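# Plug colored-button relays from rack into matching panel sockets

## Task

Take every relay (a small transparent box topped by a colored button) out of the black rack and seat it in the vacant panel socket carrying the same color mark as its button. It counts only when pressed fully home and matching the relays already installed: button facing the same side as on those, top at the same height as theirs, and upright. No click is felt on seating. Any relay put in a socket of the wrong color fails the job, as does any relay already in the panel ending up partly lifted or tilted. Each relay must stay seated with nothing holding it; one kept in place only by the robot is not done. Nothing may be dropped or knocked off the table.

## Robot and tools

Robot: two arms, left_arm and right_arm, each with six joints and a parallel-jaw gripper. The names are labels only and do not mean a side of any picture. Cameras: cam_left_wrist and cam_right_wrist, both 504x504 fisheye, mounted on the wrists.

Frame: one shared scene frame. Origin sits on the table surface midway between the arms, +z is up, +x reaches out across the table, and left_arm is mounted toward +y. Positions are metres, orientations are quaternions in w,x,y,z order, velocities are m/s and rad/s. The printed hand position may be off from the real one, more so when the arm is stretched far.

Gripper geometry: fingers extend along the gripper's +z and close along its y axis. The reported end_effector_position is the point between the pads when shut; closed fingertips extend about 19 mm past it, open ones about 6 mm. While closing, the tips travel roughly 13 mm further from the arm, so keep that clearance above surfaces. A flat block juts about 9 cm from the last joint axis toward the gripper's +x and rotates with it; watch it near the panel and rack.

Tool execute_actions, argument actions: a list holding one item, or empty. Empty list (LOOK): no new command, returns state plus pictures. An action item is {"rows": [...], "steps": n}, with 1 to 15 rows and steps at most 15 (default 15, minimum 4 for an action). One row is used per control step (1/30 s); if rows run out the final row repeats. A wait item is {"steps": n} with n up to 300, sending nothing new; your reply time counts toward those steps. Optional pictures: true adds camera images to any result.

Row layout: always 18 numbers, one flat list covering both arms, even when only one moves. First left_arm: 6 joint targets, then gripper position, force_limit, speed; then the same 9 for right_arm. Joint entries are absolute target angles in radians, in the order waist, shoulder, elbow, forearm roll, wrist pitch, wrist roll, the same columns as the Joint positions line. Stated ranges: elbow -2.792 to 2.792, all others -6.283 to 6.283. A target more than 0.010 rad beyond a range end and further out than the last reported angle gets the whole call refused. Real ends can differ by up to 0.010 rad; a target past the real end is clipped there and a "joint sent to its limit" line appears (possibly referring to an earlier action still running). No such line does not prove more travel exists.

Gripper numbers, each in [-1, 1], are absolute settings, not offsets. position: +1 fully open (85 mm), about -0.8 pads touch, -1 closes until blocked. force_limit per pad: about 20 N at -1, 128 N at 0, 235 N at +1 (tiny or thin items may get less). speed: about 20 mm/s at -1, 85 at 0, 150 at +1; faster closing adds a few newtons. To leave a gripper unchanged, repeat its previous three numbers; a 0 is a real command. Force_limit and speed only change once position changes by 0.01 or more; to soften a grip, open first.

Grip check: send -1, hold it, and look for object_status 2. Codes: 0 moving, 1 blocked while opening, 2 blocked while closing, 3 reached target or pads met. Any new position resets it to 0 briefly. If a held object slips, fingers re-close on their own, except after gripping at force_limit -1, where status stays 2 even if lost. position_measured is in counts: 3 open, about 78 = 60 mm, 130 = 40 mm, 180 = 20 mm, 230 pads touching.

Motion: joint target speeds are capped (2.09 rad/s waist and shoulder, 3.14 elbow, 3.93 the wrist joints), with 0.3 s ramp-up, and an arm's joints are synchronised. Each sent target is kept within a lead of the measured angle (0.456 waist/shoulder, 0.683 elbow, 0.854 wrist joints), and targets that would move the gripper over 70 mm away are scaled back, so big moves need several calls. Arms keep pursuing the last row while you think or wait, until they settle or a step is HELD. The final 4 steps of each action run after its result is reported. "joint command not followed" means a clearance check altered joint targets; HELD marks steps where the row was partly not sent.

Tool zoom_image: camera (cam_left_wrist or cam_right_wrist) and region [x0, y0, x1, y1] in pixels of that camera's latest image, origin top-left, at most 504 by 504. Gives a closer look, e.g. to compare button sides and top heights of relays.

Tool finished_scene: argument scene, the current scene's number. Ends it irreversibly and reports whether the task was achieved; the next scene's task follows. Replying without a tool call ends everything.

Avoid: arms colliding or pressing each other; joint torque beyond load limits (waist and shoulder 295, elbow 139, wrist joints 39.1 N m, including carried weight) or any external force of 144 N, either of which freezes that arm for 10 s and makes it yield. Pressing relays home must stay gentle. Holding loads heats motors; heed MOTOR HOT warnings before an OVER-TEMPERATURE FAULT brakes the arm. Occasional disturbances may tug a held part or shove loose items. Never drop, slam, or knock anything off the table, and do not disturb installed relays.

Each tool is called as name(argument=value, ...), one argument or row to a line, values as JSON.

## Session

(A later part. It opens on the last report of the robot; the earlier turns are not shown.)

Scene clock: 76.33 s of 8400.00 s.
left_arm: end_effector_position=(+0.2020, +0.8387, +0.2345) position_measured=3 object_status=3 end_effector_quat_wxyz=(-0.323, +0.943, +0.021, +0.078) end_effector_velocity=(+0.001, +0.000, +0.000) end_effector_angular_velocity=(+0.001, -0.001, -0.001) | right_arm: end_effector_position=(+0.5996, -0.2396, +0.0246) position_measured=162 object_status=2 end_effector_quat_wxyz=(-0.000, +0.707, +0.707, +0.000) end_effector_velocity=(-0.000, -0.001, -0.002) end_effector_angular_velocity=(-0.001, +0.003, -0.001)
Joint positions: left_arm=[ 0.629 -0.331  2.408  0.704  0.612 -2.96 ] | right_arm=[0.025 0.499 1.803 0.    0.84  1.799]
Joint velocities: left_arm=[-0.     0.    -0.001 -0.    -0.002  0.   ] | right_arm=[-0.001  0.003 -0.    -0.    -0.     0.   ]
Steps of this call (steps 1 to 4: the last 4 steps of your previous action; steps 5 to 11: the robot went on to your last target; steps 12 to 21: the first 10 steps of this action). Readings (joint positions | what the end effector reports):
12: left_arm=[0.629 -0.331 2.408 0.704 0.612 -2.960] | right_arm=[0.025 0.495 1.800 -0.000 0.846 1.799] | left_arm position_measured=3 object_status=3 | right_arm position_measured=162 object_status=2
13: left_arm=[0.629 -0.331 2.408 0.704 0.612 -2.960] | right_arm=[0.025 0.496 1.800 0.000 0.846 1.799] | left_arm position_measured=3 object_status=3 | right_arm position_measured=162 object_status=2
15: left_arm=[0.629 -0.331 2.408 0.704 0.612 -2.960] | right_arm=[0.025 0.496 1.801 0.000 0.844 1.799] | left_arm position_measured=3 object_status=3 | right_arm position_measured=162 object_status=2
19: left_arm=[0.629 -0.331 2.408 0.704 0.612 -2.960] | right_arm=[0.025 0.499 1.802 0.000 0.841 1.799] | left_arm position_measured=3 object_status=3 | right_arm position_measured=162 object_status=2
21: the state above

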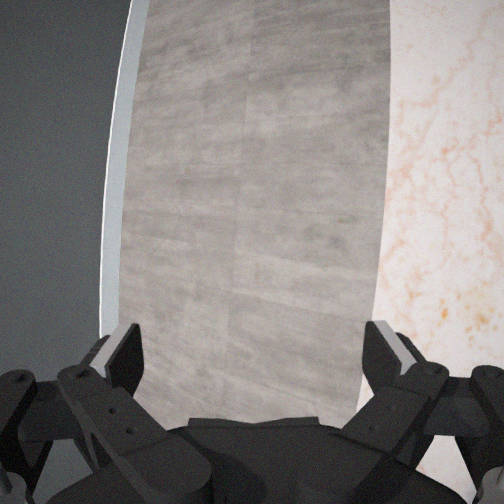

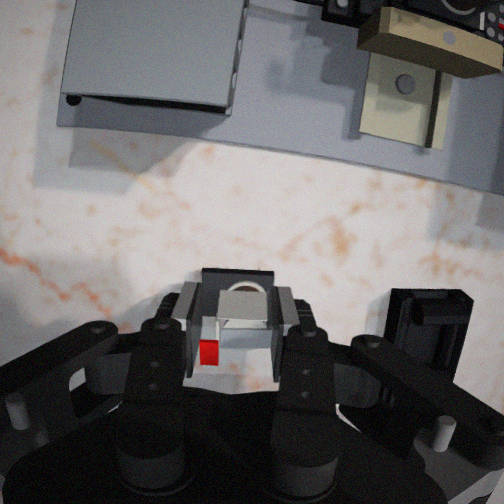

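execute_actions(
  actions=[
    {"rows":[[0.629,-0.331,2.408,0.704,0.612,-2.96,1,0,0,0.0253,0.5005,1.8029,0,0.8382,1.8001,-1,-0.85,0.2],[0.629,-0.331,2.408,0.704,0.612,-2.96,1,0,0,0.0253,0.5005,1.8029,0,0.8382,1.8001,-1,-0.85,0.2],[0.629,-0.331,2.408,0.704,0.612,-2.96,1,0,0,0.026,0.5017,1.8032,0,0.8367,1.8008,-1,-0.85,0.2],[0.629,-0.331,2.408,0.704,0.612,-2.96,1,0,0,0.026,0.5017,1.8032,0,0.8367,1.8008,-1,-0.85,0.2],[0.629,-0.331,2.408,0.704,0.612,-2.96,1,0,0,0.0267,0.503,1.8035,0,0.8351,1.8015,-1,-0.85,0.2],[0.629,-0.331,2.408,0.704,0.612,-2.96,1,0,0,0.0267,0.503,1.8035,0,0.8351,1.8015,-1,-0.85,0.2],[0.629,-0.331,2.408,0.704,0.612,-2.96,1,0,0,0.0274,0.5042,1.8038,0,0.8336,1.8022,-1,-0.85,0.2]],"steps":14},
  ],
  pictures=true,
)

zoom_image(
  camera="cam_right_wrist",
  region=[160,230,330,400],
)

Scene clock: 76.90 s of 8400.00 s.
left_arm: end_effector_position=(+0.2020, +0.8387, +0.2345) position_measured=3 object_status=3 end_effector_quat_wxyz=(-0.323, +0.943, +0.021, +0.078) end_effector_velocity=(-0.000, -0.000, -0.000) end_effector_angular_velocity=(-0.001, +0.002, -0.000) | right_arm: end_effector_position=(+0.5995, -0.2378, +0.0203) position_measured=162 object_status=2 end_effector_quat_wxyz=(+0.000, +0.707, +0.707, -0.000) end_effector_velocity=(+0.000, +0.000, +0.001) end_effector_angular_velocity=(+0.000, -0.002, -0.000)
Joint positions: left_arm=[ 0.629 -0.331  2.408  0.704  0.612 -2.96 ] | right_arm=[ 0.027  0.504  1.804 -0.     0.833  1.802]
Joint velocities: left_arm=[-0.     0.     0.    -0.     0.001  0.001] | right_arm=[-0.    -0.002 -0.    -0.    -0.     0.   ]
Steps of this call (steps 1 to 4: the last 4 steps of your previous action; steps 5 to 7: the robot went on to your last target; steps 8 to 17: the first 10 steps of this action). Readings (joint positions | what the end effector reports):
8: left_arm=[0.629 -0.331 2.408 0.704 0.612 -2.960] | right_arm=[0.025 0.499 1.803 0.000 0.840 1.799] | left_arm position_measured=3 object_status=3 | right_arm position_measured=162 object_status=2
9: left_arm=[0.629 -0.331 2.408 0.704 0.612 -2.960] | right_arm=[0.025 0.500 1.803 -0.000 0.839 1.800] | left_arm position_measured=3 object_status=3 | right_arm position_measured=162 object_status=2
11: left_arm=[0.629 -0.331 2.408 0.704 0.612 -2.960] | right_arm=[0.026 0.501 1.803 -0.000 0.837 1.801] | left_arm position_measured=3 object_status=3 | right_arm position_measured=162 object_status=2
15: left_arm=[0.629 -0.331 2.408 0.704 0.612 -2.960] | right_arm=[0.027 0.504 1.804 -0.000 0.834 1.802] | left_arm position_measured=3 object_status=3 | right_arm position_measured=162 object_status=2
17: the state above

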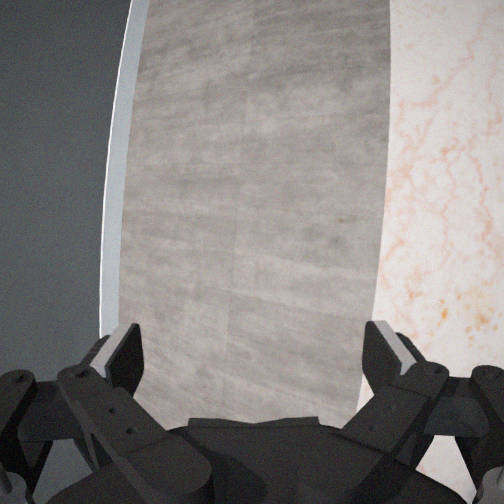

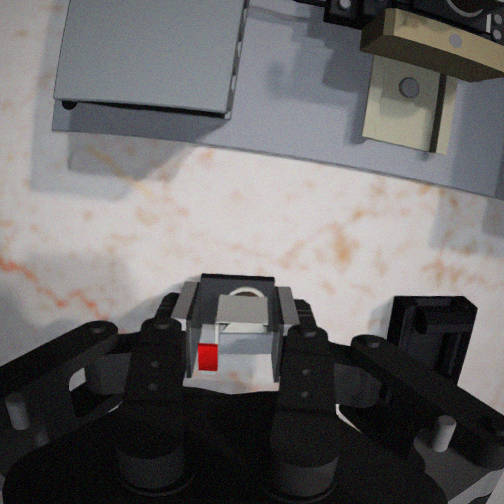

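Region (160, 230, 330, 400) of cam_right_wrist's 504x504 image, scaled by 2.965, with more detail than that image has.

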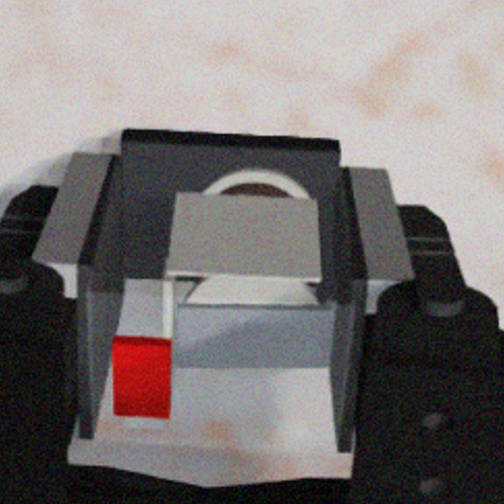

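execute_actions(
  actions=[
    {"rows":[[0.629,-0.331,2.408,0.704,0.612,-2.96,1,0,0,0.0274,0.5042,1.8038,0,0.8336,1.8022,-0.2,-0.85,-0.8]],"steps":15},
  ],
  pictures=true,
)

execute_actions(
  actions=[
    {"rows":[[0.629,-0.331,2.408,0.704,0.612,-2.96,1,0,0,0.0274,0.5042,1.8038,0,0.8336,1.8022,0.3,-0.5,0]],"steps":14},
  ],
  pictures=true,
)

Scene clock: 77.43 s of 8400.00 s.
left_arm: end_effector_position=(+0.2020, +0.8387, +0.2345) position_measured=3 object_status=3 end_effector_quat_wxyz=(-0.323, +0.943, +0.021, +0.078) end_effector_velocity=(-0.001, +0.000, -0.000) end_effector_angular_velocity=(-0.000, +0.001, +0.000) | right_arm: end_effector_position=(+0.5994, -0.2377, +0.0200) position_measured=154 object_status=0 end_effector_quat_wxyz=(-0.000, +0.707, +0.707, -0.000) end_effector_velocity=(+0.000, +0.001, +0.003) end_effector_angular_velocity=(+0.001, -0.005, +0.001)
Joint positions: left_arm=[ 0.629 -0.331  2.408  0.704  0.612 -2.96 ] | right_arm=[0.027 0.505 1.804 0.    0.833 1.802]
Joint velocities: left_arm=[0.    0.    0.    0.    0.001 0.001] | right_arm=[ 0.001 -0.004 -0.    -0.001  0.    -0.   ]
Steps of this call (steps 1 to 4: the last 4 steps of your previous action; step 5: the robot went on to your last target; steps 6 to 16: the first 11 steps of this action). Readings (joint positions | what the end effector reports):
6: left_arm=[0.629 -0.331 2.408 0.704 0.612 -2.960] | right_arm=[0.027 0.504 1.804 -0.000 0.833 1.802] | left_arm position_measured=3 object_status=3 | right_arm position_measured=162 object_status=0
7: left_arm=[0.629 -0.331 2.408 0.704 0.612 -2.960] | right_arm=[0.027 0.504 1.804 0.000 0.833 1.802] | left_arm position_measured=3 object_status=3 | right_arm position_measured=162 object_status=0
9: left_arm=[0.629 -0.331 2.408 0.704 0.612 -2.960] | right_arm=[0.027 0.505 1.805 0.000 0.833 1.802] | left_arm position_measured=3 object_status=3 | right_arm position_measured=159 object_status=0
13: left_arm=[0.629 -0.331 2.408 0.704 0.612 -2.960] | right_arm=[0.027 0.505 1.804 0.000 0.833 1.802] | left_arm position_measured=3 object_status=3 | right_arm position_measured=155 object_status=0
16: the state above

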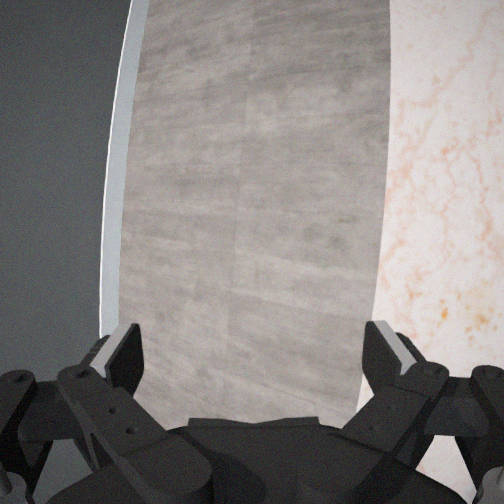

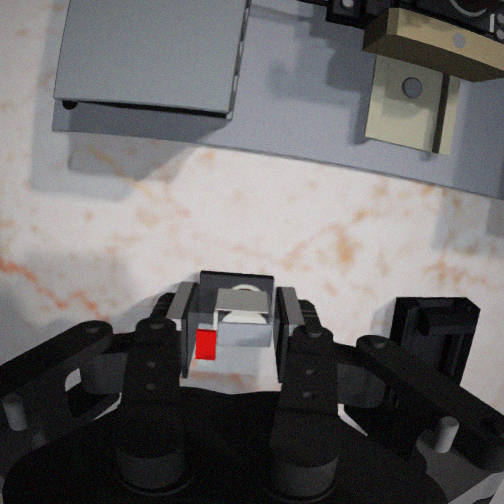

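Scene clock: 77.90 s of 8400.00 s.
left_arm: end_effector_position=(+0.2020, +0.8387, +0.2345) position_measured=3 object_status=3 end_effector_quat_wxyz=(-0.323, +0.943, +0.021, +0.078) end_effector_velocity=(-0.000, +0.000, -0.000) end_effector_angular_velocity=(+0.000, -0.001, +0.000) | right_arm: end_effector_position=(+0.5995, -0.2377, +0.0204) position_measured=102 object_status=0 end_effector_quat_wxyz=(+0.000, +0.707, +0.707, +0.000) end_effector_velocity=(+0.000, -0.000, -0.000) end_effector_angular_velocity=(-0.000, +0.000, -0.000)
Joint positions: left_arm=[ 0.629 -0.331  2.408  0.704  0.612 -2.96 ] | right_arm=[0.027 0.504 1.804 0.    0.833 1.802]
Joint velocities: left_arm=[ 0.002 -0.     0.     0.    -0.001  0.001] | right_arm=[-0.  0.  0.  0. -0. -0.]
Steps of this call (steps 1 to 4: the last 4 steps of your previous action; steps 5 to 14: the first 10 steps of this action). Readings (joint positions | what the end effector reports):
5: left_arm=[0.629 -0.331 2.408 0.704 0.612 -2.960] | right_arm=[0.027 0.504 1.804 0.000 0.833 1.802] | left_arm position_measured=3 object_status=3 | right_arm position_measured=154 object_status=0
6: left_arm=[0.629 -0.331 2.408 0.704 0.612 -2.960] | right_arm=[0.027 0.504 1.804 0.000 0.833 1.802] | left_arm position_measured=3 object_status=3 | right_arm position_measured=154 object_status=0
8: left_arm=[0.629 -0.331 2.408 0.704 0.612 -2.960] | right_arm=[0.027 0.504 1.804 0.000 0.833 1.802] | left_arm position_measured=3 object_status=3 | right_arm position_measured=145 object_status=0
12: left_arm=[0.629 -0.331 2.408 0.704 0.612 -2.960] | right_arm=[0.027 0.504 1.804 -0.000 0.833 1.802] | left_arm position_measured=3 object_status=3 | right_arm position_measured=116 object_status=0
14: the state above

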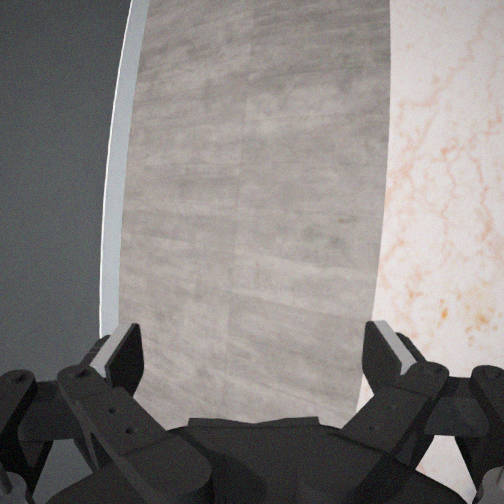

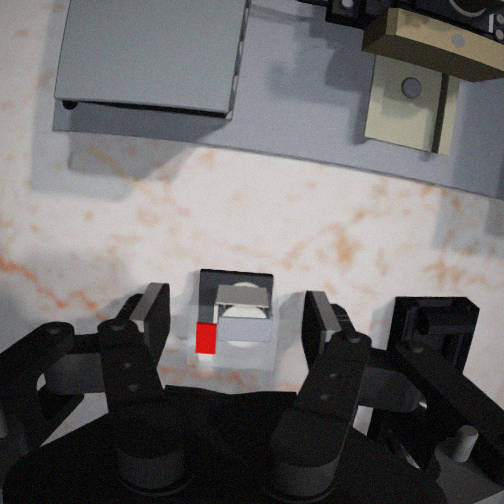

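zoom_image(
  camera="cam_right_wrist",
  region=[160,230,330,400],
)

Region (160, 230, 330, 400) of cam_right_wrist's 504x504 image, scaled by 2.965, with more detail than that image has.

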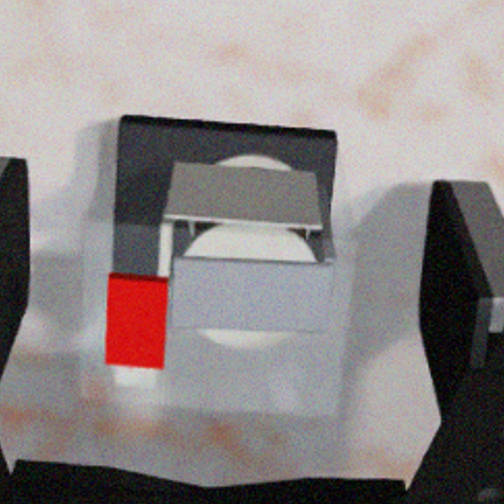

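execute_actions(
  actions=[
    {"rows":[[0.629,-0.331,2.408,0.704,0.612,-2.96,1,0,0,0.0274,0.4972,1.8002,0,0.8442,1.8022,0.3,-0.5,0]],"steps":12},
  ],
  pictures=true,
)

zoom_image(
  camera="cam_right_wrist",
  region=[160,230,330,400],
)

Scene clock: 78.57 s of 8400.00 s.
left_arm: end_effector_position=(+0.2020, +0.8387, +0.2345) position_measured=3 object_status=3 end_effector_quat_wxyz=(-0.323, +0.943, +0.021, +0.078) end_effector_velocity=(-0.000, +0.000, -0.001) end_effector_angular_velocity=(-0.001, +0.000, +0.001) | right_arm: end_effector_position=(+0.5997, -0.2377, +0.0271) position_measured=91 object_status=3 end_effector_quat_wxyz=(+0.000, +0.707, +0.707, +0.000) end_effector_velocity=(-0.002, +0.000, -0.000) end_effector_angular_velocity=(-0.000, +0.001, +0.000)
Joint positions: left_arm=[ 0.629 -0.331  2.408  0.704  0.612 -2.96 ] | right_arm=[ 0.027  0.497  1.8   -0.     0.844  1.802]
Joint velocities: left_arm=[ 0.001  0.001  0.     0.    -0.001  0.   ] | right_arm=[ 0.001 -0.001  0.002  0.     0.     0.   ]
Steps of this call (steps 1 to 4: the last 4 steps of your previous action; steps 5 to 12: the robot went on to your last target; steps 13 to 20: the first 8 steps of this action). Readings (joint positions | what the end effector reports):
13: left_arm=[0.629 -0.331 2.408 0.704 0.612 -2.960] | right_arm=[0.027 0.504 1.804 -0.000 0.834 1.802] | left_arm position_measured=3 object_status=3 | right_arm position_measured=91 object_status=3
14: left_arm=[0.629 -0.331 2.408 0.704 0.612 -2.960] | right_arm=[0.027 0.501 1.802 -0.000 0.839 1.802] | left_arm position_measured=3 object_status=3 | right_arm position_measured=91 object_status=3
16: left_arm=[0.629 -0.331 2.408 0.704 0.612 -2.960] | right_arm=[0.027 0.497 1.800 -0.000 0.844 1.802] | left_arm position_measured=3 object_status=3 | right_arm position_measured=91 object_status=3
20: the state above

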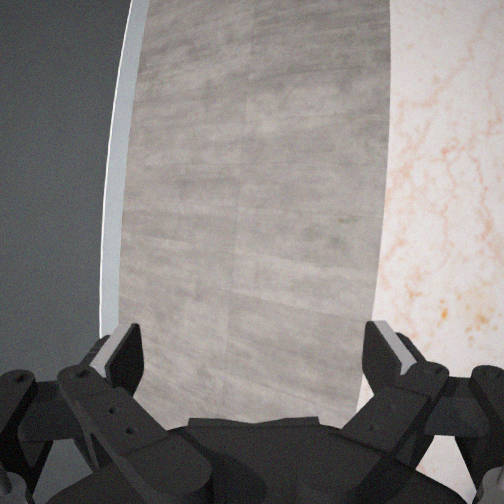

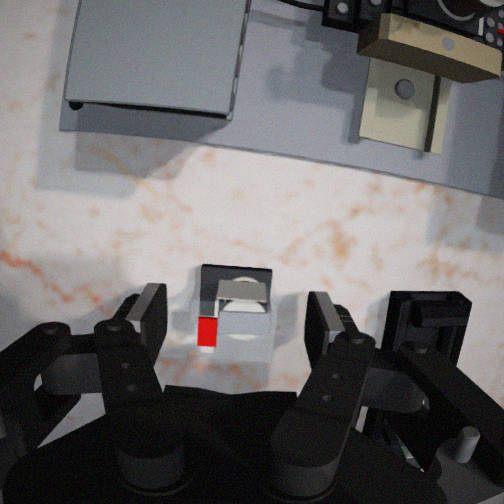

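Region (160, 230, 330, 400) of cam_right_wrist's 504x504 image, scaled by 2.965, with more detail than that image has.

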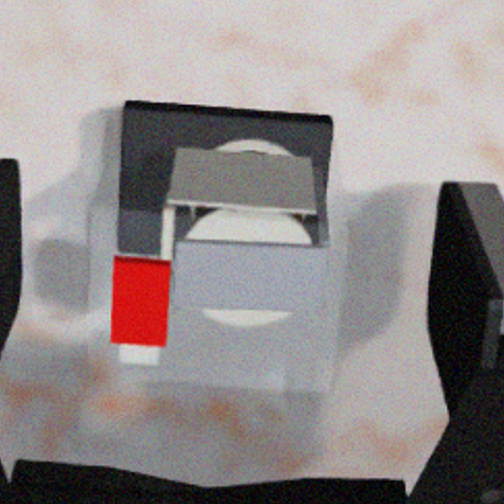

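execute_actions(
  actions=[
    {"rows":[[0.629,-0.331,2.408,0.704,0.612,-2.96,1,0,0,0.0274,0.4972,1.8002,0,0.8442,1.8022,-1,-0.5,0]],"steps":15},
  ],
  pictures=true,
)

zoom_image(
  camera="cam_right_wrist",
  region=[160,230,330,400],
)

Scene clock: 79.07 s of 8400.00 s.
left_arm: end_effector_position=(+0.2020, +0.8387, +0.2345) position_measured=3 object_status=3 end_effector_quat_wxyz=(-0.323, +0.943, +0.021, +0.078) end_effector_velocity=(+0.000, -0.000, +0.000) end_effector_angular_velocity=(-0.000, -0.000, +0.001) | right_arm: end_effector_position=(+0.5996, -0.2377, +0.0270) position_measured=151 object_status=0 end_effector_quat_wxyz=(+0.000, +0.707, +0.707, +0.000) end_effector_velocity=(-0.000, +0.001, +0.001) end_effector_angular_velocity=(+0.000, -0.001, +0.001)
Joint positions: left_arm=[ 0.629 -0.331  2.408  0.704  0.612 -2.96 ] | right_arm=[0.027 0.497 1.8   0.    0.844 1.802]
Joint velocities: left_arm=[-0.001 -0.    -0.    -0.     0.001 -0.001] | right_arm=[ 0.001 -0.001 -0.    -0.     0.     0.   ]
Steps of this call (steps 1 to 4: the last 4 steps of your previous action; steps 5 to 15: the first 11 steps of this action). Readings (joint positions | what the end effector reports):
5: left_arm=[0.629 -0.331 2.408 0.704 0.612 -2.960] | right_arm=[0.027 0.497 1.800 -0.000 0.844 1.802] | left_arm position_measured=3 object_status=3 | right_arm position_measured=91 object_status=0
6: left_arm=[0.629 -0.331 2.408 0.704 0.612 -2.960] | right_arm=[0.027 0.497 1.800 -0.000 0.844 1.802] | left_arm position_measured=3 object_status=3 | right_arm position_measured=92 object_status=0
8: left_arm=[0.629 -0.331 2.408 0.704 0.612 -2.960] | right_arm=[0.027 0.497 1.800 -0.000 0.844 1.802] | left_arm position_measured=3 object_status=3 | right_arm position_measured=101 object_status=0
12: left_arm=[0.629 -0.331 2.408 0.704 0.612 -2.960] | right_arm=[0.027 0.497 1.800 -0.000 0.844 1.802] | left_arm position_measured=3 object_status=3 | right_arm position_measured=129 object_status=0
15: the state above

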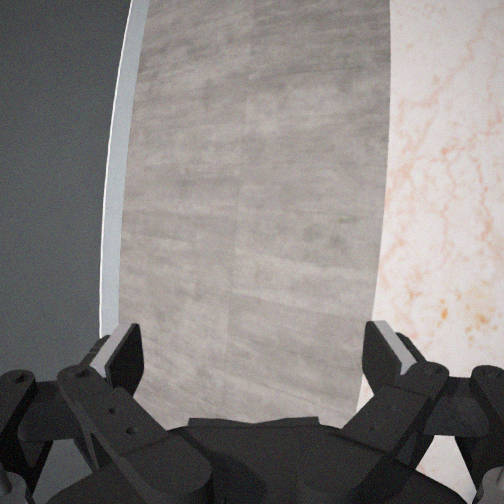

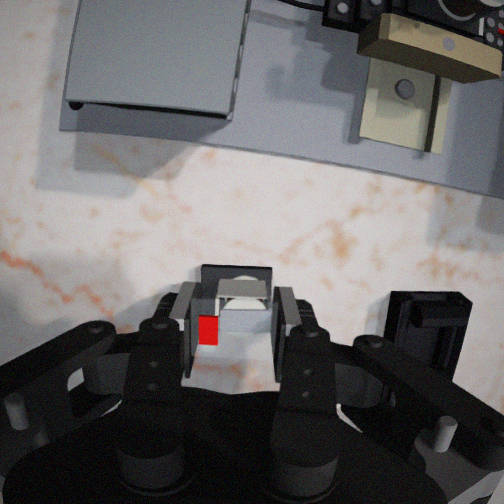

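Region (160, 230, 330, 400) of cam_right_wrist's 504x504 image, scaled by 2.965, with more detail than that image has.

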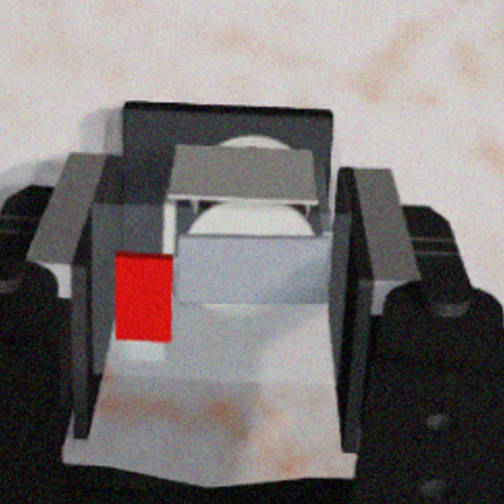

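execute_actions(
  actions=[
    {"rows":[[0.629,-0.331,2.408,0.704,0.612,-2.96,1,0,0,0.0274,0.4972,1.8002,0,0.8442,1.8022,-1,-0.5,0],[0.629,-0.331,2.408,0.704,0.612,-2.96,1,0,0,0.0274,0.4972,1.8002,0,0.8442,1.8022,-1,-0.5,0],[0.629,-0.331,2.408,0.704,0.612,-2.96,1,0,0,0.0274,0.4972,1.8002,0,0.8442,1.8022,-1,-0.5,0],[0.629,-0.331,2.408,0.704,0.612,-2.96,1,0,0,0.0274,0.375,1.715,0,1.0516,1.8022,-1,-0.5,0]],"steps":15},
  ],
)

execute_actions(
  actions=[
    {"rows":[[0.629,-0.331,2.408,0.704,0.612,-2.96,1,0,0,0.0274,0.375,1.715,0,1.0516,1.8022,-1,-0.5,0],[0.629,-0.331,2.408,0.704,0.612,-2.96,1,0,0,0.185,0.5388,1.4676,0,1.1352,2.0898,-1,-0.5,0]],"steps":15},
  ],
  pictures=true,
)

Scene clock: 81.50 s of 8400.00 s.
left_arm: end_effector_position=(+0.2020, +0.8387, +0.2345) position_measured=3 object_status=3 end_effector_quat_wxyz=(-0.323, +0.943, +0.021, +0.078) end_effector_velocity=(+0.001, +0.000, +0.001) end_effector_angular_velocity=(+0.000, -0.002, +0.001) | right_arm: end_effector_position=(+0.6001, -0.2376, +0.1387) position_measured=163 object_status=2 end_effector_quat_wxyz=(+0.000, +0.707, +0.707, +0.000) end_effector_velocity=(-0.021, -0.003, +0.448) end_effector_angular_velocity=(+0.017, -0.046, -0.004)
Joint positions: left_arm=[ 0.629 -0.331  2.408  0.704  0.612 -2.96 ] | right_arm=[ 0.027  0.389  1.724 -0.     1.028  1.802]
Joint velocities: left_arm=[-0.001 -0.    -0.001  0.     0.001 -0.002] | right_arm=[-0.    -0.427 -0.298  0.007  0.677 -0.   ]
Steps of this call (steps 1 to 4: the last 4 steps of your previous action; steps 5 to 15: the robot went on to your last target; steps 16 to 62: nothing new was sent; steps 63 to 73: the first 11 steps of this action). Readings (joint positions | what the end effector reports):
63: left_arm=[0.629 -0.331 2.408 0.704 0.612 -2.960] | right_arm=[0.027 0.497 1.800 -0.000 0.844 1.802] | left_arm position_measured=3 object_status=3 | right_arm position_measured=163 object_status=2
64: left_arm=[0.629 -0.331 2.408 0.704 0.612 -2.960] | right_arm=[0.027 0.497 1.800 -0.000 0.844 1.802] | left_arm position_measured=3 object_status=3 | right_arm position_measured=163 object_status=2
66: left_arm=[0.629 -0.331 2.408 0.704 0.612 -2.960] | right_arm=[0.027 0.497 1.800 -0.000 0.844 1.802] | left_arm position_measured=3 object_status=3 | right_arm position_measured=163 object_status=2
70: left_arm=[0.629 -0.331 2.408 0.704 0.612 -2.960] | right_arm=[0.027 0.444 1.762 -0.000 0.936 1.802] | left_arm position_measured=3 object_status=3 | right_arm position_measured=163 object_status=2
73: the state above

Scene clock: 82.00 s of 8400.00 s.
left_arm: end_effector_position=(+0.2020, +0.8387, +0.2345) position_measured=3 object_status=3 end_effector_quat_wxyz=(-0.323, +0.943, +0.021, +0.078) end_effector_velocity=(+0.000, +0.000, +0.000) end_effector_angular_velocity=(+0.000, -0.001, +0.001) | right_arm: end_effector_position=(+0.6596, -0.1025, +0.1502) position_measured=163 object_status=2 end_effector_quat_wxyz=(+0.000, +0.748, +0.664, -0.000) end_effector_velocity=(+0.111, +0.386, -0.030) end_effector_angular_velocity=(-0.004, +0.010, -0.300)
Joint positions: left_arm=[ 0.629 -0.331  2.408  0.704  0.612 -2.96 ] | right_arm=[ 0.173  0.526  1.487 -0.     1.128  2.067]
Joint velocities: left_arm=[ 0.001  0.    -0.001  0.    -0.001 -0.   ] | right_arm=[ 0.39   0.404 -0.593  0.     0.2    0.69 ]
Steps of this call (steps 1 to 4: the last 4 steps of your previous action; steps 5 to 15: the first 11 steps of this action). Readings (joint positions | what the end effector reports):
5: left_arm=[0.629 -0.331 2.408 0.704 0.612 -2.960] | right_arm=[0.027 0.375 1.715 0.000 1.051 1.802] | left_arm position_measured=3 object_status=3 | right_arm position_measured=163 object_status=2
6: left_arm=[0.629 -0.331 2.408 0.704 0.612 -2.960] | right_arm=[0.028 0.375 1.715 0.000 1.052 1.802] | left_arm position_measured=3 object_status=3 | right_arm position_measured=163 object_status=2
8: left_arm=[0.629 -0.331 2.408 0.704 0.612 -2.960] | right_arm=[0.041 0.389 1.693 -0.000 1.059 1.828] | left_arm position_measured=3 object_status=3 | right_arm position_measured=163 object_status=2
12: left_arm=[0.629 -0.331 2.408 0.704 0.612 -2.960] | right_arm=[0.119 0.470 1.572 -0.000 1.100 1.969] | left_arm position_measured=3 object_status=3 | right_arm position_measured=163 object_status=2
15: the state above

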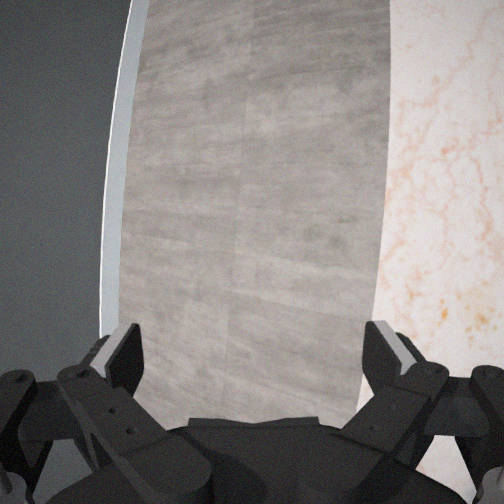

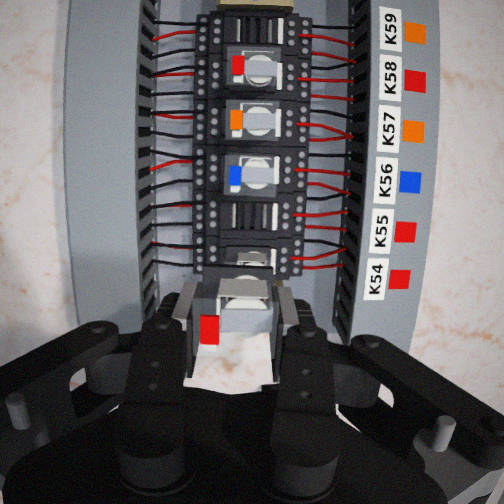

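Descend to z .087.

execute_actions(
  actions=[
    {"rows":[[0.629,-0.331,2.408,0.704,0.612,-2.96,1,0,0,0.185,0.5388,1.4676,0,1.1352,2.0898,-1,-0.5,0],[0.629,-0.331,2.408,0.704,0.612,-2.96,1,0,0,0.185,0.5893,1.5098,0,1.0425,2.0898,-1,-0.5,0]],"steps":15},
  ],
)

execute_actions(
  actions=[],
)

zoom_image(
  camera="cam_right_wrist",
  region=[140,130,340,380],
)

Scene clock: 82.53 s of 8400.00 s.
left_arm: end_effector_position=(+0.2020, +0.8387, +0.2345) position_measured=3 object_status=3 end_effector_quat_wxyz=(-0.323, +0.943, +0.021, +0.078) end_effector_velocity=(-0.000, +0.000, +0.000) end_effector_angular_velocity=(+0.001, -0.000, +0.001) | right_arm: end_effector_position=(+0.6656, -0.0892, +0.0868) position_measured=163 object_status=2 end_effector_quat_wxyz=(-0.000, +0.752, +0.660, -0.000) end_effector_velocity=(+0.000, +0.001, +0.002) end_effector_angular_velocity=(+0.002, -0.003, -0.000)
Joint positions: left_arm=[ 0.629 -0.331  2.408  0.704  0.612 -2.96 ] | right_arm=[ 0.185  0.59   1.509 -0.     1.043  2.09 ]
Joint velocities: left_arm=[ 0.001 -0.    -0.001  0.     0.     0.   ] | right_arm=[ 0.    -0.002  0.     0.001 -0.002  0.   ]
Steps of this call (steps 1 to 4: the last 4 steps of your previous action; step 5: the robot went on to your last target; steps 6 to 16: the first 11 steps of this action). Readings (joint positions | what the end effector reports):
6: left_arm=[0.629 -0.331 2.408 0.704 0.612 -2.960] | right_arm=[0.185 0.539 1.468 -0.000 1.135 2.090] | left_arm position_measured=3 object_status=3 | right_arm position_measured=163 object_status=2
7: left_arm=[0.629 -0.331 2.408 0.704 0.612 -2.960] | right_arm=[0.185 0.539 1.468 -0.000 1.135 2.090] | left_arm position_measured=3 object_status=3 | right_arm position_measured=163 object_status=2
9: left_arm=[0.629 -0.331 2.408 0.704 0.612 -2.960] | right_arm=[0.185 0.552 1.479 0.000 1.108 2.090] | left_arm position_measured=3 object_status=3 | right_arm position_measured=163 object_status=2
13: left_arm=[0.629 -0.331 2.408 0.704 0.612 -2.960] | right_arm=[0.185 0.590 1.510 -0.000 1.043 2.090] | left_arm position_measured=3 object_status=3 | right_arm position_measured=163 object_status=2
16: the state above

Scene clock: 82.67 s of 8400.00 s.
left_arm: end_effector_position=(+0.2020, +0.8387, +0.2345) position_measured=3 object_status=3 end_effector_quat_wxyz=(-0.323, +0.943, +0.021, +0.078) end_effector_velocity=(+0.001, -0.000, -0.000) end_effector_angular_velocity=(-0.000, +0.002, -0.003) | right_arm: end_effector_position=(+0.6655, -0.0892, +0.0869) position_measured=163 object_status=2 end_effector_quat_wxyz=(-0.000, +0.752, +0.660, -0.000) end_effector_velocity=(-0.000, +0.000, +0.002) end_effector_angular_velocity=(+0.001, -0.002, +0.000)
Joint positions: left_arm=[ 0.629 -0.331  2.408  0.704  0.612 -2.96 ] | right_arm=[ 0.185  0.589  1.51  -0.     1.043  2.09 ]
Joint velocities: left_arm=[-0.002  0.     0.     0.     0.     0.002] | right_arm=[ 0.    -0.003  0.001  0.    -0.     0.   ]
Kept back: nothing.
Steps of this call (steps 1 to 4: the last 4 steps of your previous action). Readings (joint positions | what the end effector reports):
1: left_arm=[0.629 -0.331 2.408 0.704 0.612 -2.960] | right_arm=[0.185 0.590 1.510 -0.000 1.043 2.090] | left_arm position_measured=3 object_status=3 | right_arm position_measured=163 object_status=2
2: left_arm=[0.629 -0.331 2.408 0.704 0.612 -2.960] | right_arm=[0.185 0.590 1.510 -0.000 1.043 2.090] | left_arm position_measured=3 object_status=3 | right_arm position_measured=163 object_status=2
4: the state above

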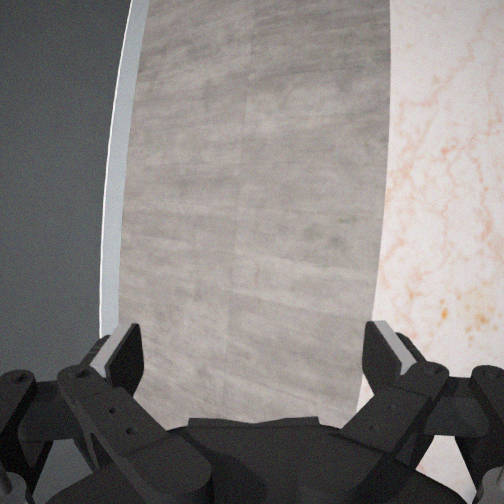

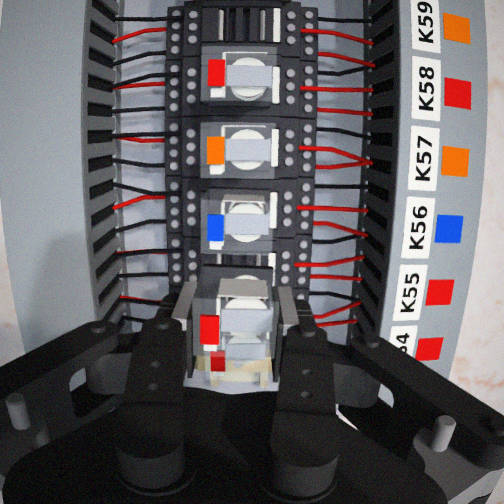

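Region (140, 130, 340, 380) of cam_right_wrist's 504x504 image, scaled by 2.016, with more detail than that image has; it fills the left 403 columns of this view, and the rest is white.

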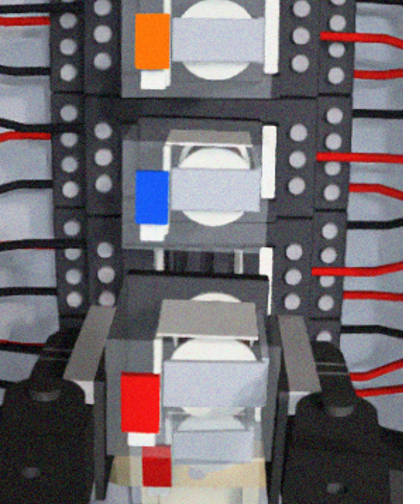

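execute_actions(
  actions=[
    {"rows":[[0.629,-0.331,2.408,0.704,0.612,-2.96,1,0,0,0.185,0.6018,1.5224,0,1.0174,2.0898,-1,-0.5,0]],"steps":12},
  ],
  pictures=true,
)

zoom_image(
  camera="cam_right_wrist",
  region=[140,130,340,380],
)

Scene clock: 83.17 s of 8400.00 s.
left_arm: end_effector_position=(+0.2020, +0.8387, +0.2345) position_measured=3 object_status=3 end_effector_quat_wxyz=(-0.323, +0.943, +0.021, +0.078) end_effector_velocity=(+0.000, +0.000, +0.000) end_effector_angular_velocity=(+0.001, -0.001, -0.000) | right_arm: end_effector_position=(+0.6647, -0.0895, +0.0705) position_measured=163 object_status=2 end_effector_quat_wxyz=(-0.000, +0.752, +0.660, -0.000) end_effector_velocity=(-0.000, +0.000, -0.000) end_effector_angular_velocity=(-0.000, +0.000, +0.000)
Joint positions: left_arm=[ 0.629 -0.331  2.408  0.704  0.612 -2.96 ] | right_arm=[0.185 0.602 1.522 0.    1.017 2.09 ]
Joint velocities: left_arm=[ 0.    -0.    -0.     0.    -0.001 -0.   ] | right_arm=[ 0.  0. -0. -0. -0. -0.]
Steps of this call (steps 1 to 7: the robot went on to your last target; steps 8 to 15: the first 8 steps of this action). Readings (joint positions | what the end effector reports):
8: left_arm=[0.629 -0.331 2.408 0.704 0.612 -2.960] | right_arm=[0.185 0.589 1.510 0.000 1.042 2.090] | left_arm position_measured=3 object_status=3 | right_arm position_measured=163 object_status=2
9: left_arm=[0.629 -0.331 2.408 0.704 0.612 -2.960] | right_arm=[0.185 0.592 1.513 0.000 1.035 2.090] | left_arm position_measured=3 object_status=3 | right_arm position_measured=163 object_status=2
11: left_arm=[0.629 -0.331 2.408 0.704 0.612 -2.960] | right_arm=[0.185 0.602 1.523 0.000 1.018 2.090] | left_arm position_measured=3 object_status=3 | right_arm position_measured=163 object_status=2
15: the state above

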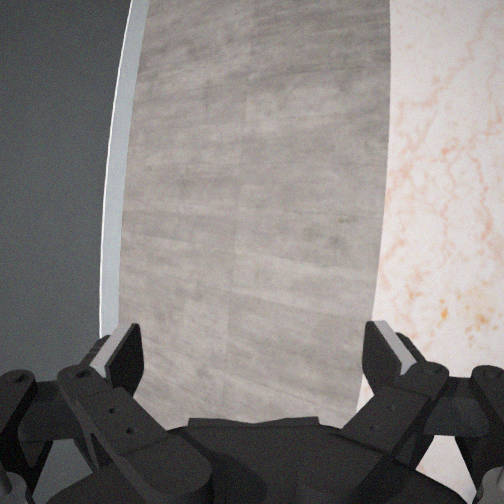

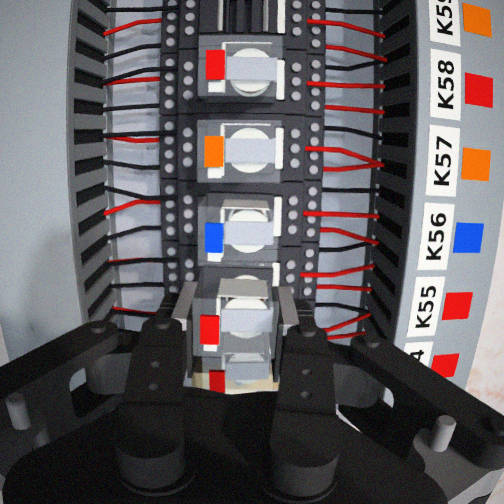

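Region (140, 130, 340, 380) of cam_right_wrist's 504x504 image, scaled by 2.016, with more detail than that image has; it fills the left 403 columns of this view, and the rest is white.

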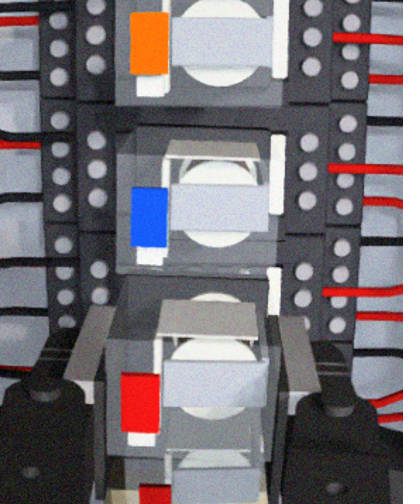

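execute_actions(
  actions=[
    {"rows":[[0.629,-0.331,2.408,0.704,0.612,-2.96,1,0,0,0.1847,0.6027,1.5208,0,1.0181,2.0895,-1,-0.5,0]],"steps":10},
  ],
  pictures=true,
)

zoom_image(
  camera="cam_right_wrist",
  region=[160,200,320,360],
)

Scene clock: 83.70 s of 8400.00 s.
left_arm: end_effector_position=(+0.2020, +0.8387, +0.2345) position_measured=3 object_status=3 end_effector_quat_wxyz=(-0.323, +0.943, +0.021, +0.078) end_effector_velocity=(+0.000, -0.000, -0.000) end_effector_angular_velocity=(+0.000, -0.000, -0.001) | right_arm: end_effector_position=(+0.6656, -0.0894, +0.0709) position_measured=163 object_status=2 end_effector_quat_wxyz=(+0.000, +0.752, +0.660, +0.000) end_effector_velocity=(-0.001, -0.001, -0.002) end_effector_angular_velocity=(-0.003, +0.006, +0.000)
Joint positions: left_arm=[ 0.629 -0.331  2.408  0.704  0.612 -2.96 ] | right_arm=[0.185 0.602 1.521 0.    1.018 2.09 ]
Joint velocities: left_arm=[-0.001 -0.     0.     0.    -0.     0.   ] | right_arm=[ 0.     0.002 -0.    -0.     0.005 -0.   ]
Steps of this call (steps 1 to 4: the last 4 steps of your previous action; steps 5 to 10: the robot went on to your last target; steps 11 to 16: the first 6 steps of this action). Readings (joint positions | what the end effector reports):
11: left_arm=[0.629 -0.331 2.408 0.704 0.612 -2.960] | right_arm=[0.185 0.602 1.522 0.000 1.017 2.090] | left_arm position_measured=3 object_status=3 | right_arm position_measured=163 object_status=2
12: left_arm=[0.629 -0.331 2.408 0.704 0.612 -2.960] | right_arm=[0.185 0.602 1.522 0.000 1.017 2.090] | left_arm position_measured=3 object_status=3 | right_arm position_measured=163 object_status=2
14: left_arm=[0.629 -0.331 2.408 0.704 0.612 -2.960] | right_arm=[0.185 0.602 1.521 0.000 1.017 2.090] | left_arm position_measured=3 object_status=3 | right_arm position_measured=163 object_status=2
16: the state above

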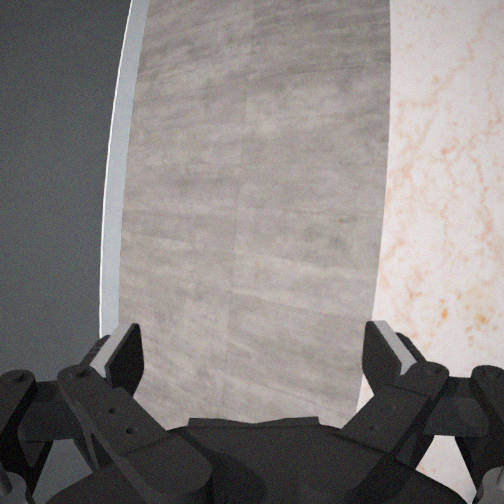

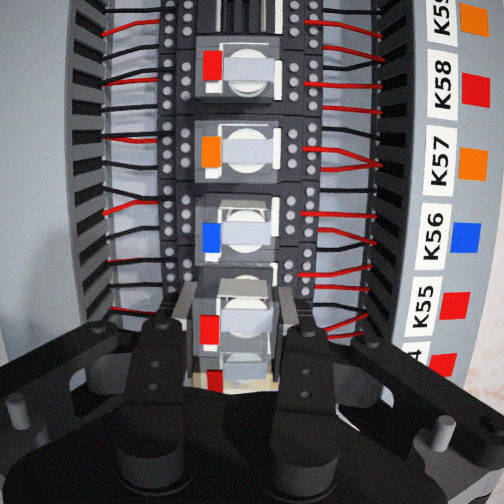

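Region (160, 200, 320, 360) of cam_right_wrist's 504x504 image, scaled by 3.150, with more detail than that image has.

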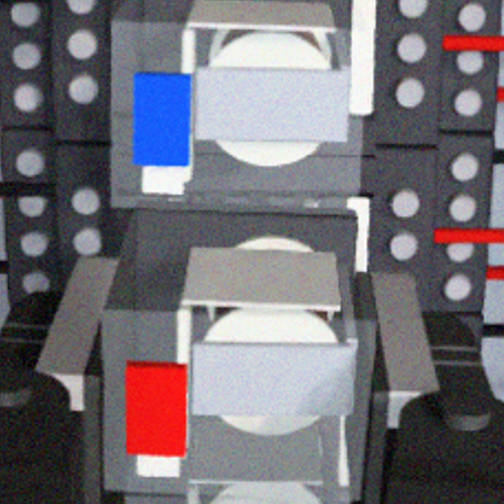

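execute_actions(
  actions=[
    {"rows":[[0.629,-0.331,2.408,0.704,0.612,-2.96,1,0,0,0.1847,0.6033,1.5214,0,1.0169,2.0895,-1,-0.5,0],[0.629,-0.331,2.408,0.704,0.612,-2.96,1,0,0,0.1847,0.6039,1.522,0,1.0157,2.0895,-1,-0.5,0],[0.629,-0.331,2.408,0.704,0.612,-2.96,1,0,0,0.1847,0.6044,1.5225,0,1.0147,2.0895,-1,-0.5,0],[0.629,-0.331,2.408,0.704,0.612,-2.96,1,0,0,0.1847,0.6048,1.5229,0,1.0139,2.0895,-1,-0.5,0],[0.629,-0.331,2.408,0.704,0.612,-2.96,1,0,0,0.1847,0.6051,1.5232,0,1.0133,2.0895,-1,-0.5,0],[0.629,-0.331,2.408,0.704,0.612,-2.96,1,0,0,0.1847,0.6054,1.5235,0,1.0127,2.0895,-1,-0.5,0],[0.629,-0.331,2.408,0.704,0.612,-2.96,1,0,0,0.1847,0.6057,1.5238,0,1.0121,2.0895,-1,-0.5,0],[0.629,-0.331,2.408,0.704,0.612,-2.96,1,0,0,0.1847,0.606,1.5241,0,1.0115,2.0895,-1,-0.5,0],[0.629,-0.331,2.408,0.704,0.612,-2.96,1,0,0,0.1847,0.6063,1.5244,0,1.0109,2.0895,-1,-0.5,0]],"steps":14},
  ],
)

execute_actions(
  actions=[],
)

zoom_image(
  camera="cam_right_wrist",
  region=[160,200,320,360],
)

Scene clock: 84.43 s of 8400.00 s.
left_arm: end_effector_position=(+0.2020, +0.8387, +0.2345) position_measured=3 object_status=3 end_effector_quat_wxyz=(-0.323, +0.943, +0.021, +0.078) end_effector_velocity=(+0.000, +0.001, +0.001) end_effector_angular_velocity=(+0.001, -0.001, -0.000) | right_arm: end_effector_position=(+0.6652, -0.0896, +0.0661) position_measured=163 object_status=2 end_effector_quat_wxyz=(-0.000, +0.752, +0.660, -0.000) end_effector_velocity=(-0.000, -0.001, -0.008) end_effector_angular_velocity=(-0.000, -0.000, -0.001)
Joint positions: left_arm=[ 0.629 -0.331  2.408  0.704  0.612 -2.96 ] | right_arm=[0.185 0.606 1.524 0.    1.011 2.09 ]
Joint velocities: left_arm=[ 0.001 -0.    -0.001 -0.    -0.001  0.001] | right_arm=[-0.002  0.006  0.007 -0.    -0.013 -0.   ]
Steps of this call (steps 1 to 4: the last 4 steps of your previous action; steps 5 to 12: the robot went on to your last target; steps 13 to 22: the first 10 steps of this action). Readings (joint positions | what the end effector reports):
13: left_arm=[0.629 -0.331 2.408 0.704 0.612 -2.960] | right_arm=[0.185 0.603 1.521 0.000 1.018 2.090] | left_arm position_measured=3 object_status=3 | right_arm position_measured=163 object_status=2
14: left_arm=[0.629 -0.331 2.408 0.704 0.612 -2.960] | right_arm=[0.185 0.603 1.521 0.000 1.018 2.090] | left_arm position_measured=3 object_status=3 | right_arm position_measured=163 object_status=2
16: left_arm=[0.629 -0.331 2.408 0.704 0.612 -2.960] | right_arm=[0.185 0.604 1.522 0.000 1.016 2.090] | left_arm position_measured=3 object_status=3 | right_arm position_measured=163 object_status=2
20: left_arm=[0.629 -0.331 2.408 0.704 0.612 -2.960] | right_arm=[0.185 0.606 1.524 0.000 1.012 2.090] | left_arm position_measured=3 object_status=3 | right_arm position_measured=163 object_status=2
22: the state above

Scene clock: 84.57 s of 8400.00 s.
left_arm: end_effector_position=(+0.2020, +0.8387, +0.2345) position_measured=3 object_status=3 end_effector_quat_wxyz=(-0.323, +0.943, +0.021, +0.078) end_effector_velocity=(+0.000, +0.000, +0.000) end_effector_angular_velocity=(+0.001, -0.001, -0.001) | right_arm: end_effector_position=(+0.6652, -0.0896, +0.0659) position_measured=163 object_status=2 end_effector_quat_wxyz=(-0.000, +0.752, +0.660, -0.000) end_effector_velocity=(+0.000, -0.001, -0.000) end_effector_angular_velocity=(-0.000, +0.000, -0.001)
Joint positions: left_arm=[ 0.629 -0.331  2.408  0.704  0.612 -2.96 ] | right_arm=[0.185 0.606 1.524 0.    1.011 2.09 ]
Joint velocities: left_arm=[ 0.    -0.    -0.     0.    -0.001  0.001] | right_arm=[-0.001  0.     0.    -0.    -0.    -0.   ]
Kept back: nothing.
Steps of this call (steps 1 to 4: the last 4 steps of your previous action). Readings (joint positions | what the end effector reports):
1: left_arm=[0.629 -0.331 2.408 0.704 0.612 -2.960] | right_arm=[0.185 0.606 1.524 0.000 1.011 2.090] | left_arm position_measured=3 object_status=3 | right_arm position_measured=163 object_status=2
2: left_arm=[0.629 -0.331 2.408 0.704 0.612 -2.960] | right_arm=[0.185 0.606 1.524 0.000 1.011 2.090] | left_arm position_measured=3 object_status=3 | right_arm position_measured=163 object_status=2
4: the state above

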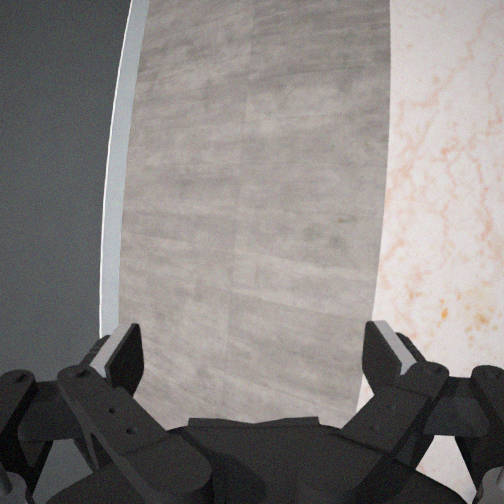

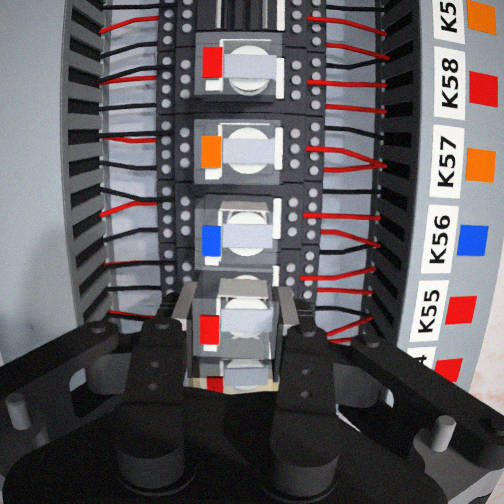

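Region (160, 200, 320, 360) of cam_right_wrist's 504x504 image, scaled by 3.150, with more detail than that image has.

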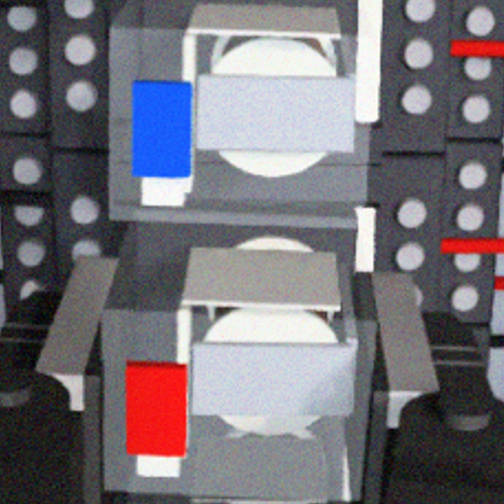

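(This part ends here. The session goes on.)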